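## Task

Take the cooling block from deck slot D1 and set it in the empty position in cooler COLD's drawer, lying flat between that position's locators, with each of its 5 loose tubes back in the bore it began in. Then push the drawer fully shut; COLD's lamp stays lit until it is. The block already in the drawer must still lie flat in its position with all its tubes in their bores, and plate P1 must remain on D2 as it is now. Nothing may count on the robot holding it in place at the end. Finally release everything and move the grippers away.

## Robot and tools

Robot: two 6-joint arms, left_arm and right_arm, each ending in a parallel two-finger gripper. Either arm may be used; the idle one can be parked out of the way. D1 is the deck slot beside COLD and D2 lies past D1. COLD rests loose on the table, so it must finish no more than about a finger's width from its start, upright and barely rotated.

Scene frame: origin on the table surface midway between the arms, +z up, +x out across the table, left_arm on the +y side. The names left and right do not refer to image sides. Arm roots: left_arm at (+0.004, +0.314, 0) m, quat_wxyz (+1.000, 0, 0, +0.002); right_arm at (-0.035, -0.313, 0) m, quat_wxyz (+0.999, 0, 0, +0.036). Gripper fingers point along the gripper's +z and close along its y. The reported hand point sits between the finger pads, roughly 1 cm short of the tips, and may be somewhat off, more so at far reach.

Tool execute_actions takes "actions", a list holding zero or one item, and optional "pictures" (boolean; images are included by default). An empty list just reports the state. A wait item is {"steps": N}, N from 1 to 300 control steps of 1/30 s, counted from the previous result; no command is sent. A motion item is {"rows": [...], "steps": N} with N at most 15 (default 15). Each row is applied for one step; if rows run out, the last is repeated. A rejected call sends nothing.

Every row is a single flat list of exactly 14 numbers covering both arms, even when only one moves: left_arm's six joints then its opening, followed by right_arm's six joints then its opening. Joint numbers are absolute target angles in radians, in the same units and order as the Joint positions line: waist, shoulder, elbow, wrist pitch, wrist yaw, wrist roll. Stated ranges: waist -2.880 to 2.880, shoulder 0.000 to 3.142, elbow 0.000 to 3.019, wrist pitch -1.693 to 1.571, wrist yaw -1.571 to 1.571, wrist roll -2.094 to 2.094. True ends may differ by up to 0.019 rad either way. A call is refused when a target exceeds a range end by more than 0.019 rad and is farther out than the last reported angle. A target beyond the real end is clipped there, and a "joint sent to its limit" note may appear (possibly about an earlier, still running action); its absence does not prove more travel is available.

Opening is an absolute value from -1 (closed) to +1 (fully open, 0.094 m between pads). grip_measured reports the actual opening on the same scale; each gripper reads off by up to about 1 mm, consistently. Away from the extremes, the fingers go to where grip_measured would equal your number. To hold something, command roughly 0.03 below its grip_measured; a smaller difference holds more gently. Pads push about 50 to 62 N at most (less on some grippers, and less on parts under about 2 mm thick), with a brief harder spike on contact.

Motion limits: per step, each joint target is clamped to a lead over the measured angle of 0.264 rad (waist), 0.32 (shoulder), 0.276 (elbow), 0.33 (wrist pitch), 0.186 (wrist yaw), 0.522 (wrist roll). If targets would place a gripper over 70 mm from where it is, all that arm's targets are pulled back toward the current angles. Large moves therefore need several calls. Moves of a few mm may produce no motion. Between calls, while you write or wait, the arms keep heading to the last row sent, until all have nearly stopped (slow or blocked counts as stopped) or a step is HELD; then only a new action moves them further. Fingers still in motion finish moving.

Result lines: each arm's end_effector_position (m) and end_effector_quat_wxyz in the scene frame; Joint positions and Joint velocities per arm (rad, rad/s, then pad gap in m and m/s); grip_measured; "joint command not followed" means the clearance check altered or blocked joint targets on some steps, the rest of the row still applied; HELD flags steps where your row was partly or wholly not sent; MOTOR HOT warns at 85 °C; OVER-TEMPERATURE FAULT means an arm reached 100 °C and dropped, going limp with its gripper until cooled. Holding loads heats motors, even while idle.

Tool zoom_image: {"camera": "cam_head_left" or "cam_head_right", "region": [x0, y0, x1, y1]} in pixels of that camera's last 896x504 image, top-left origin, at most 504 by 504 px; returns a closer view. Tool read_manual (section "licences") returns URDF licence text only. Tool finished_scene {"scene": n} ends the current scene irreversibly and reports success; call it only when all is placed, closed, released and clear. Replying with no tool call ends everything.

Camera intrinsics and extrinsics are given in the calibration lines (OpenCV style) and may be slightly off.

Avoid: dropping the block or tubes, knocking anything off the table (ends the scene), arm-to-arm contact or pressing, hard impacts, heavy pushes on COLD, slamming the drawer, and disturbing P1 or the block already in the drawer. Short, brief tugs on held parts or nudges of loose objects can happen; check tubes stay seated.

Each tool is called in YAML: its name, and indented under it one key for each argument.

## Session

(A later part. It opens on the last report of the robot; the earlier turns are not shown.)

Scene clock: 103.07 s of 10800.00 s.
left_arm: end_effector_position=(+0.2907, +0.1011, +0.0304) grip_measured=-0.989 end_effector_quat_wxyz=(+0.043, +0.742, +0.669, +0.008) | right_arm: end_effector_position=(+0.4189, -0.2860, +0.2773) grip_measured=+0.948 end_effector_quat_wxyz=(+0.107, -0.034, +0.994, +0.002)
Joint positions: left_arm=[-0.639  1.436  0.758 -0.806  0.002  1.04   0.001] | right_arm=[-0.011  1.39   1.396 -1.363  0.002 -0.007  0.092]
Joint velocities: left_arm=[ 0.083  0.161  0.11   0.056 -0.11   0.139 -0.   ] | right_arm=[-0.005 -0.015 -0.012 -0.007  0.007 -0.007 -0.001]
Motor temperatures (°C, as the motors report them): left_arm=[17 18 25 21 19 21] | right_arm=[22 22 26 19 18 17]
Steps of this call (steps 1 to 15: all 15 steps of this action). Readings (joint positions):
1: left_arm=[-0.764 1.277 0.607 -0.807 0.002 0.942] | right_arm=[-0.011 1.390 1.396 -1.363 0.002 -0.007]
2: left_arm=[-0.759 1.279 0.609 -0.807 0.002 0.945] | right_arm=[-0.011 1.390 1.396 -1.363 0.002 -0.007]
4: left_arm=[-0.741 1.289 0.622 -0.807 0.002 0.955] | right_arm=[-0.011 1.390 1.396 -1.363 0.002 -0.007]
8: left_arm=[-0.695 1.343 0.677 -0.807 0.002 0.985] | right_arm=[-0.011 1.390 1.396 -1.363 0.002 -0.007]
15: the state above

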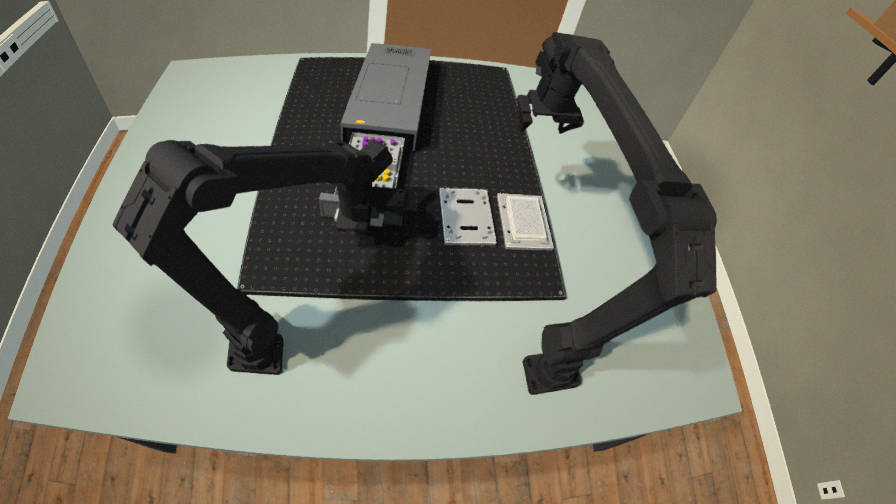

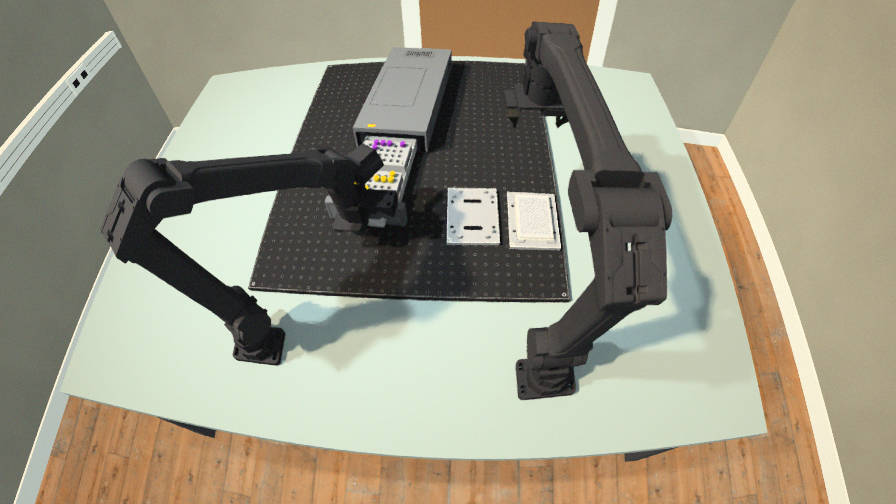

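execute_actions:
  actions:
    - {"rows":[[-0.625,1.465,0.84,-0.79,0,1.08,-1,0,1.4,1.4,-1.37,0,0,0.95],[-0.617,1.48,0.858,-0.79,0,1.09,-1,0,1.4,1.4,-1.37,0,0,0.95],[-0.609,1.495,0.876,-0.79,0,1.1,-1,0,1.4,1.4,-1.37,0,0,0.95],[-0.601,1.51,0.894,-0.79,0,1.11,-1,0,1.4,1.4,-1.37,0,0,0.95],[-0.593,1.525,0.912,-0.79,0,1.12,-1,0,1.4,1.4,-1.37,0,0,0.95],[-0.585,1.54,0.93,-0.79,0,1.13,-1,0,1.4,1.4,-1.37,0,0,0.95],[-0.577,1.555,0.948,-0.79,0,1.14,-1,0,1.4,1.4,-1.37,0,0,0.95],[-0.569,1.57,0.966,-0.79,0,1.15,-1,0,1.4,1.4,-1.37,0,0,0.95],[-0.561,1.585,0.984,-0.79,0,1.16,-1,0,1.4,1.4,-1.37,0,0,0.95],[-0.553,1.6,1.002,-0.785,0,1.17,-1,0,1.4,1.4,-1.37,0,0,0.95],[-0.545,1.615,1.02,-0.78,0,1.18,-1,0,1.4,1.4,-1.37,0,0,0.95],[-0.537,1.63,1.038,-0.775,0,1.19,-1,0,1.4,1.4,-1.37,0,0,0.95],[-0.529,1.645,1.056,-0.77,0,1.2,-1,0,1.4,1.4,-1.37,0,0,0.95],[-0.521,1.66,1.074,-0.76,0,1.2,-1,0,1.4,1.4,-1.37,0,0,0.95],[-0.513,1.675,1.092,-0.75,0,1.21,-1,0,1.4,1.4,-1.37,0,0,0.95]]}
  pictures: false

execute_actions:
  actions:
    - {"rows":[[-0.505,1.69,1.108,-0.745,0,1.22,-1,0,1.4,1.4,-1.37,0,0,0.95],[-0.5,1.705,1.124,-0.74,0,1.22,-1,0,1.4,1.4,-1.37,0,0,0.95],[-0.495,1.72,1.14,-0.735,0,1.23,-1,0,1.4,1.4,-1.37,0,0,0.95],[-0.49,1.735,1.156,-0.73,0,1.23,-1,0,1.4,1.4,-1.37,0,0,0.95],[-0.485,1.75,1.172,-0.72,0,1.24,-1,0,1.4,1.4,-1.37,0,0,0.95],[-0.48,1.755,1.176,-0.70,0,1.24,-1,0,1.4,1.4,-1.37,0,0,0.95],[-0.476,1.76,1.18,-0.68,0,1.25,-1,0,1.4,1.4,-1.37,0,0,0.95],[-0.472,1.765,1.18,-0.66,0,1.25,-1,0,1.4,1.4,-1.37,0,0,0.95],[-0.468,1.77,1.18,-0.64,0,1.25,-1,0,1.4,1.4,-1.37,0,0,0.95],[-0.464,1.775,1.18,-0.62,0,1.25,-1,0,1.4,1.4,-1.37,0,0,0.95],[-0.46,1.78,1.185,-0.60,0,1.25,-1,0,1.4,1.4,-1.37,0,0,0.95]]}

Scene clock: 109.50 s of 10800.00 s.
left_arm: end_effector_position=(+0.3967, +0.0812, +0.0353) grip_measured=-0.989 end_effector_quat_wxyz=(+0.071, +0.747, +0.660, +0.021) | right_arm: end_effector_position=(+0.4189, -0.2860, +0.2773) grip_measured=+0.948 end_effector_quat_wxyz=(+0.107, -0.034, +0.994, +0.002)
Joint positions: left_arm=[-0.535  1.631  0.998 -0.79   0.003  1.162  0.001] | right_arm=[-0.011  1.39   1.396 -1.363  0.002 -0.007  0.092]
Joint velocities: left_arm=[ 0.239  0.425  0.559  0.227 -0.022  0.227 -0.001] | right_arm=[ 0.015 -0.005  0.002 -0.007 -0.037 -0.022 -0.002]
Motor temperatures (°C, as the motors report them): left_arm=[17 18 25 21 19 21] | right_arm=[22 22 26 19 18 17]
Steps of this call (steps 1 to 30: the robot went on to your last target; steps 31 to 90: nothing new was sent; then 2.93 s passed at rest; steps 91 to 105: all 15 steps of this action). Readings (joint positions):
91: left_arm=[-0.635 1.441 0.765 -0.804 0.001 1.060] | right_arm=[-0.011 1.390 1.396 -1.363 0.002 -0.007]
92: left_arm=[-0.634 1.443 0.770 -0.804 0.001 1.064] | right_arm=[-0.011 1.390 1.396 -1.363 0.002 -0.007]
94: left_arm=[-0.627 1.457 0.794 -0.804 0.001 1.074] | right_arm=[-0.011 1.390 1.396 -1.363 0.002 -0.007]
98: left_arm=[-0.601 1.511 0.852 -0.811 0.005 1.100] | right_arm=[-0.011 1.390 1.396 -1.363 0.002 -0.007]
105: the state above

Scene clock: 110.00 s of 10800.00 s.
left_arm: end_effector_position=(+0.4937, +0.0697, +0.0358) grip_measured=-0.989 end_effector_quat_wxyz=(+0.152, +0.739, +0.653, +0.061) | right_arm: end_effector_position=(+0.4189, -0.2860, +0.2773) grip_measured=+0.948 end_effector_quat_wxyz=(+0.107, -0.034, +0.994, +0.002)
Joint positions: left_arm=[-0.464  1.752  1.132 -0.621  0.002  1.233  0.001] | right_arm=[-0.011  1.39   1.396 -1.363  0.002 -0.007  0.092]
Joint velocities: left_arm=[ 0.015  0.024 -0.007  0.042  0.022 -0.022 -0.001] | right_arm=[ 0.005  0.005  0.002 -0.007 -0.007 -0.066 -0.001]
Motor temperatures (°C, as the motors report them): left_arm=[17 18 25 21 19 21] | right_arm=[22 22 26 19 18 17]
Steps of this call (steps 1 to 15: all 15 steps of this action). Readings (joint positions):
1: left_arm=[-0.527 1.645 1.017 -0.781 0.003 1.171] | right_arm=[-0.011 1.390 1.396 -1.363 0.002 -0.007]
2: left_arm=[-0.519 1.658 1.036 -0.774 0.003 1.178] | right_arm=[-0.011 1.390 1.396 -1.363 0.002 -0.007]
4: left_arm=[-0.505 1.685 1.073 -0.760 0.002 1.192] | right_arm=[-0.011 1.390 1.396 -1.363 0.002 -0.007]
8: left_arm=[-0.485 1.729 1.125 -0.708 0.002 1.216] | right_arm=[-0.011 1.390 1.396 -1.363 0.002 -0.007]
15: the state above

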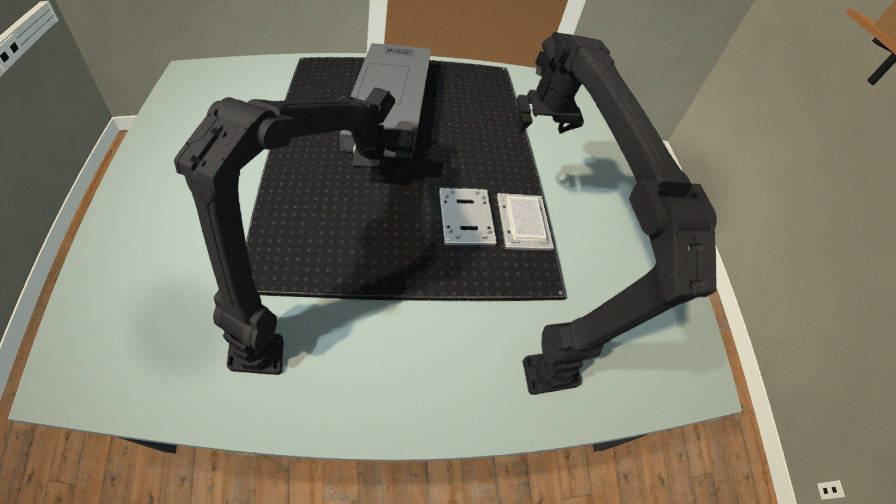

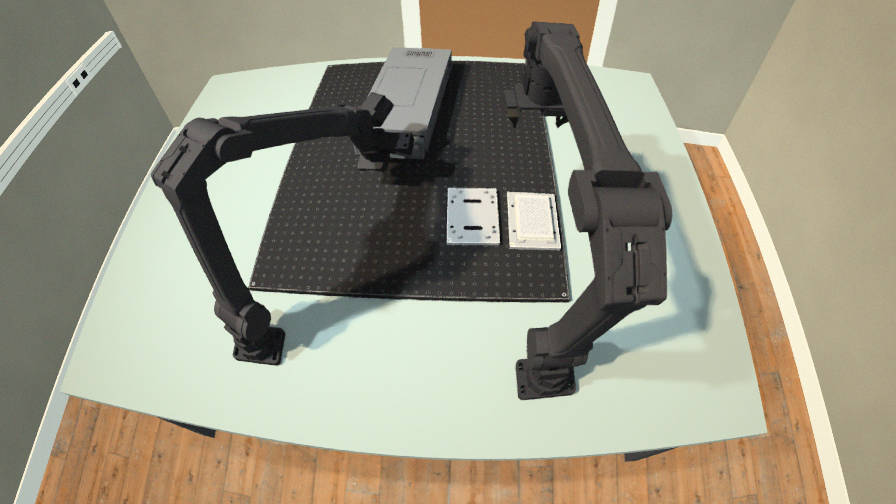

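execute_actions:
  actions:
    - {"rows":[[-0.455,1.79,1.19,-0.585,0,1.25,-1,0,1.4,1.4,-1.37,0,0,0.95],[-0.455,1.795,1.19,-0.57,0,1.25,-1,0,1.4,1.4,-1.37,0,0,0.95],[-0.455,1.8,1.195,-0.555,0,1.25,-1,0,1.4,1.4,-1.37,0,0,0.95],[-0.45,1.805,1.195,-0.54,0,1.25,-1,0,1.4,1.4,-1.37,0,0,0.95],[-0.45,1.81,1.2,-0.525,0,1.25,-1,0,1.4,1.4,-1.37,0,0,0.95],[-0.45,1.81,1.2,-0.51,0,1.25,-1,0,1.4,1.4,-1.37,0,0,0.95],[-0.45,1.815,1.2,-0.49,0,1.25,-1,0,1.4,1.4,-1.37,0,0,0.95]]}

zoom_image:
  camera: "cam_head_right"
  region: [330, 80, 450, 190]

Scene clock: 112.43 s of 10800.00 s.
left_arm: end_effector_position=(+0.5209, +0.0608, +0.0322) grip_measured=-0.989 end_effector_quat_wxyz=(+0.193, +0.732, +0.648, +0.079) | right_arm: end_effector_position=(+0.4189, -0.2860, +0.2773) grip_measured=+0.948 end_effector_quat_wxyz=(+0.107, -0.034, +0.994, +0.002)
Joint positions: left_arm=[-0.457  1.788  1.145 -0.509  0.002  1.238  0.001] | right_arm=[-0.011  1.39   1.396 -1.363  0.002 -0.007  0.092]
Joint velocities: left_arm=[-0.015 -0.015 -0.017  0.027  0.022  0.022  0.   ] | right_arm=[-0.015  0.015 -0.007 -0.022 -0.11  -0.037  0.002]
Motor temperatures (°C, as the motors report them): left_arm=[17 18 25 21 19 21] | right_arm=[22 22 26 19 18 17]
Steps of this call (steps 1 to 15: the robot went on to your last target; steps 16 to 58: nothing new was sent; steps 59 to 73: all 15 steps of this action). Readings (joint positions):
59: left_arm=[-0.464 1.753 1.132 -0.615 0.002 1.238] | right_arm=[-0.011 1.390 1.396 -1.363 0.002 -0.007]
60: left_arm=[-0.464 1.754 1.132 -0.608 0.002 1.238] | right_arm=[-0.011 1.390 1.396 -1.363 0.002 -0.007]
62: left_arm=[-0.463 1.760 1.133 -0.585 0.002 1.238] | right_arm=[-0.011 1.390 1.396 -1.363 0.002 -0.007]
66: left_arm=[-0.460 1.779 1.143 -0.527 0.002 1.238] | right_arm=[-0.011 1.390 1.396 -1.363 0.002 -0.007]
73: the state above

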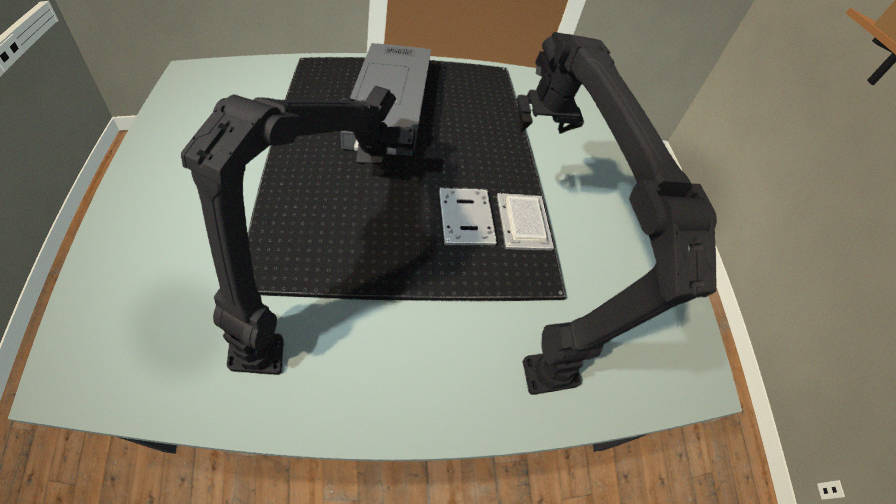

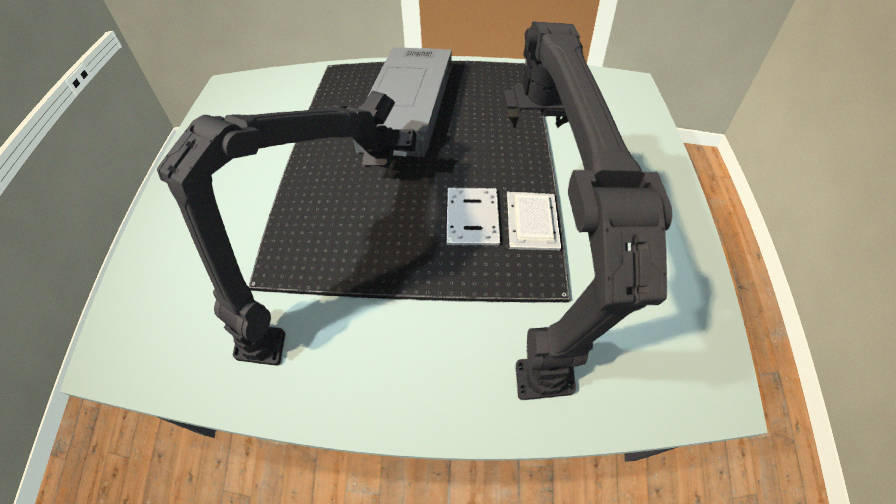

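Region (330, 80, 450, 190) of cam_head_right's 896x504 image, scaled by 4.200, with more detail than that image has; it fills the top 462 rows of this view, and the rest is white.

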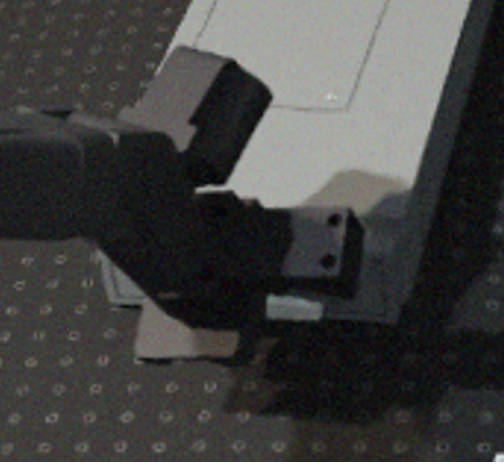

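execute_actions:
  actions:
    - {"rows":[[-0.46,1.74,1.14,-0.56,0,1.25,-1,0,1.4,1.4,-1.37,0,0,0.95],[-0.46,1.72,1.13,-0.61,0,1.25,-1,0,1.4,1.4,-1.37,0,0,0.95],[-0.46,1.68,1.11,-0.66,0,1.25,-1,0,1.4,1.4,-1.37,0,0,0.95],[-0.46,1.62,1.08,-0.71,0,1.25,-1,0,1.4,1.4,-1.37,0,0,0.95],[-0.46,1.55,1.04,-0.76,0,1.25,-1,0,1.4,1.4,-1.37,0,0,0.95],[-0.46,1.45,0.96,-0.8,0,1.25,-1,0,1.4,1.4,-1.37,0,0,0.95],[-0.4,1.35,0.9,-0.85,0,1.25,-1,0,1.4,1.4,-1.37,0,0,0.95],[-0.2,1.15,0.8,-0.95,0,1.25,-1,0,1.4,1.4,-1.37,0,0,0.95]]}

Scene clock: 115.23 s of 10800.00 s.
left_arm: end_effector_position=(+0.3710, +0.2304, +0.1257) grip_measured=-0.989 end_effector_quat_wxyz=(+0.116, +0.661, +0.738, +0.065) | right_arm: end_effector_position=(+0.4189, -0.2860, +0.2773) grip_measured=+0.948 end_effector_quat_wxyz=(+0.107, -0.034, +0.994, +0.002)
Joint positions: left_arm=[-0.225  1.229  0.834 -0.908 -0.     1.238  0.001] | right_arm=[-0.011  1.39   1.396 -1.363  0.002 -0.007  0.092]
Joint velocities: left_arm=[ 1.001 -1.665 -0.481 -0.564  0.007 -0.066 -0.   ] | right_arm=[-0.015 -0.024 -0.007  0.002 -0.051 -0.081 -0.   ]
Motor temperatures (°C, as the motors report them): left_arm=[17 18 25 21 19 21] | right_arm=[22 22 26 19 18 17]
Steps of this call (steps 1 to 15: the robot went on to your last target; steps 16 to 69: nothing new was sent; steps 70 to 84: all 15 steps of this action). Readings (joint positions):
70: left_arm=[-0.457 1.787 1.145 -0.516 0.002 1.238] | right_arm=[-0.011 1.390 1.396 -1.363 0.002 -0.007]
71: left_arm=[-0.457 1.782 1.145 -0.538 0.002 1.238] | right_arm=[-0.011 1.390 1.396 -1.363 0.002 -0.007]
73: left_arm=[-0.457 1.755 1.130 -0.609 0.002 1.238] | right_arm=[-0.011 1.390 1.396 -1.363 0.002 -0.007]
77: left_arm=[-0.447 1.593 1.008 -0.739 0.004 1.238] | right_arm=[-0.011 1.390 1.396 -1.363 0.002 -0.007]
84: the state above

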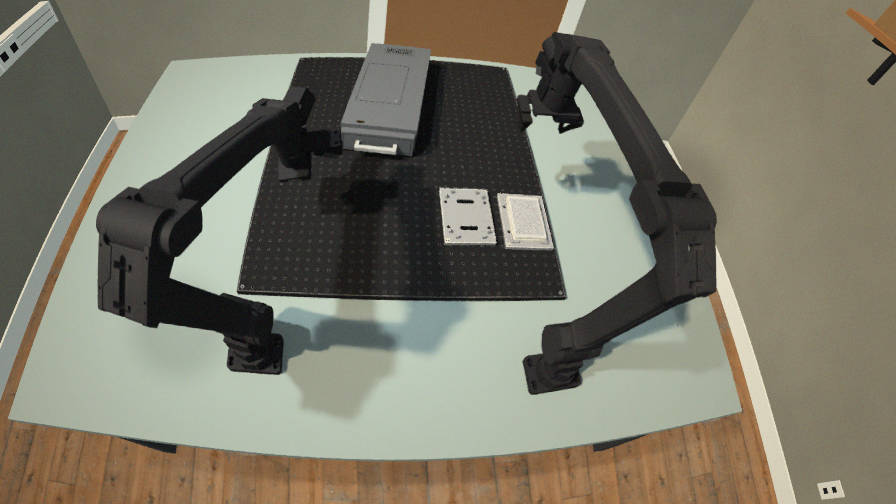

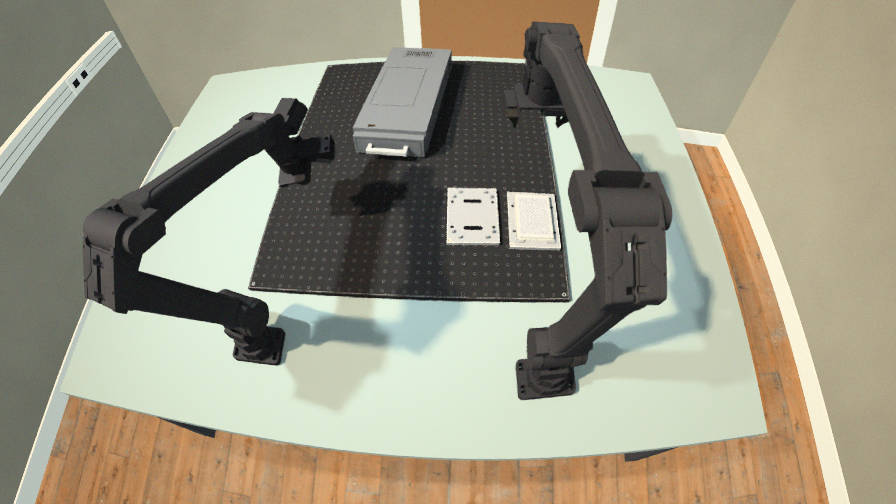

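finished_scene:
  scene: 1

The scene is finished: the task was done.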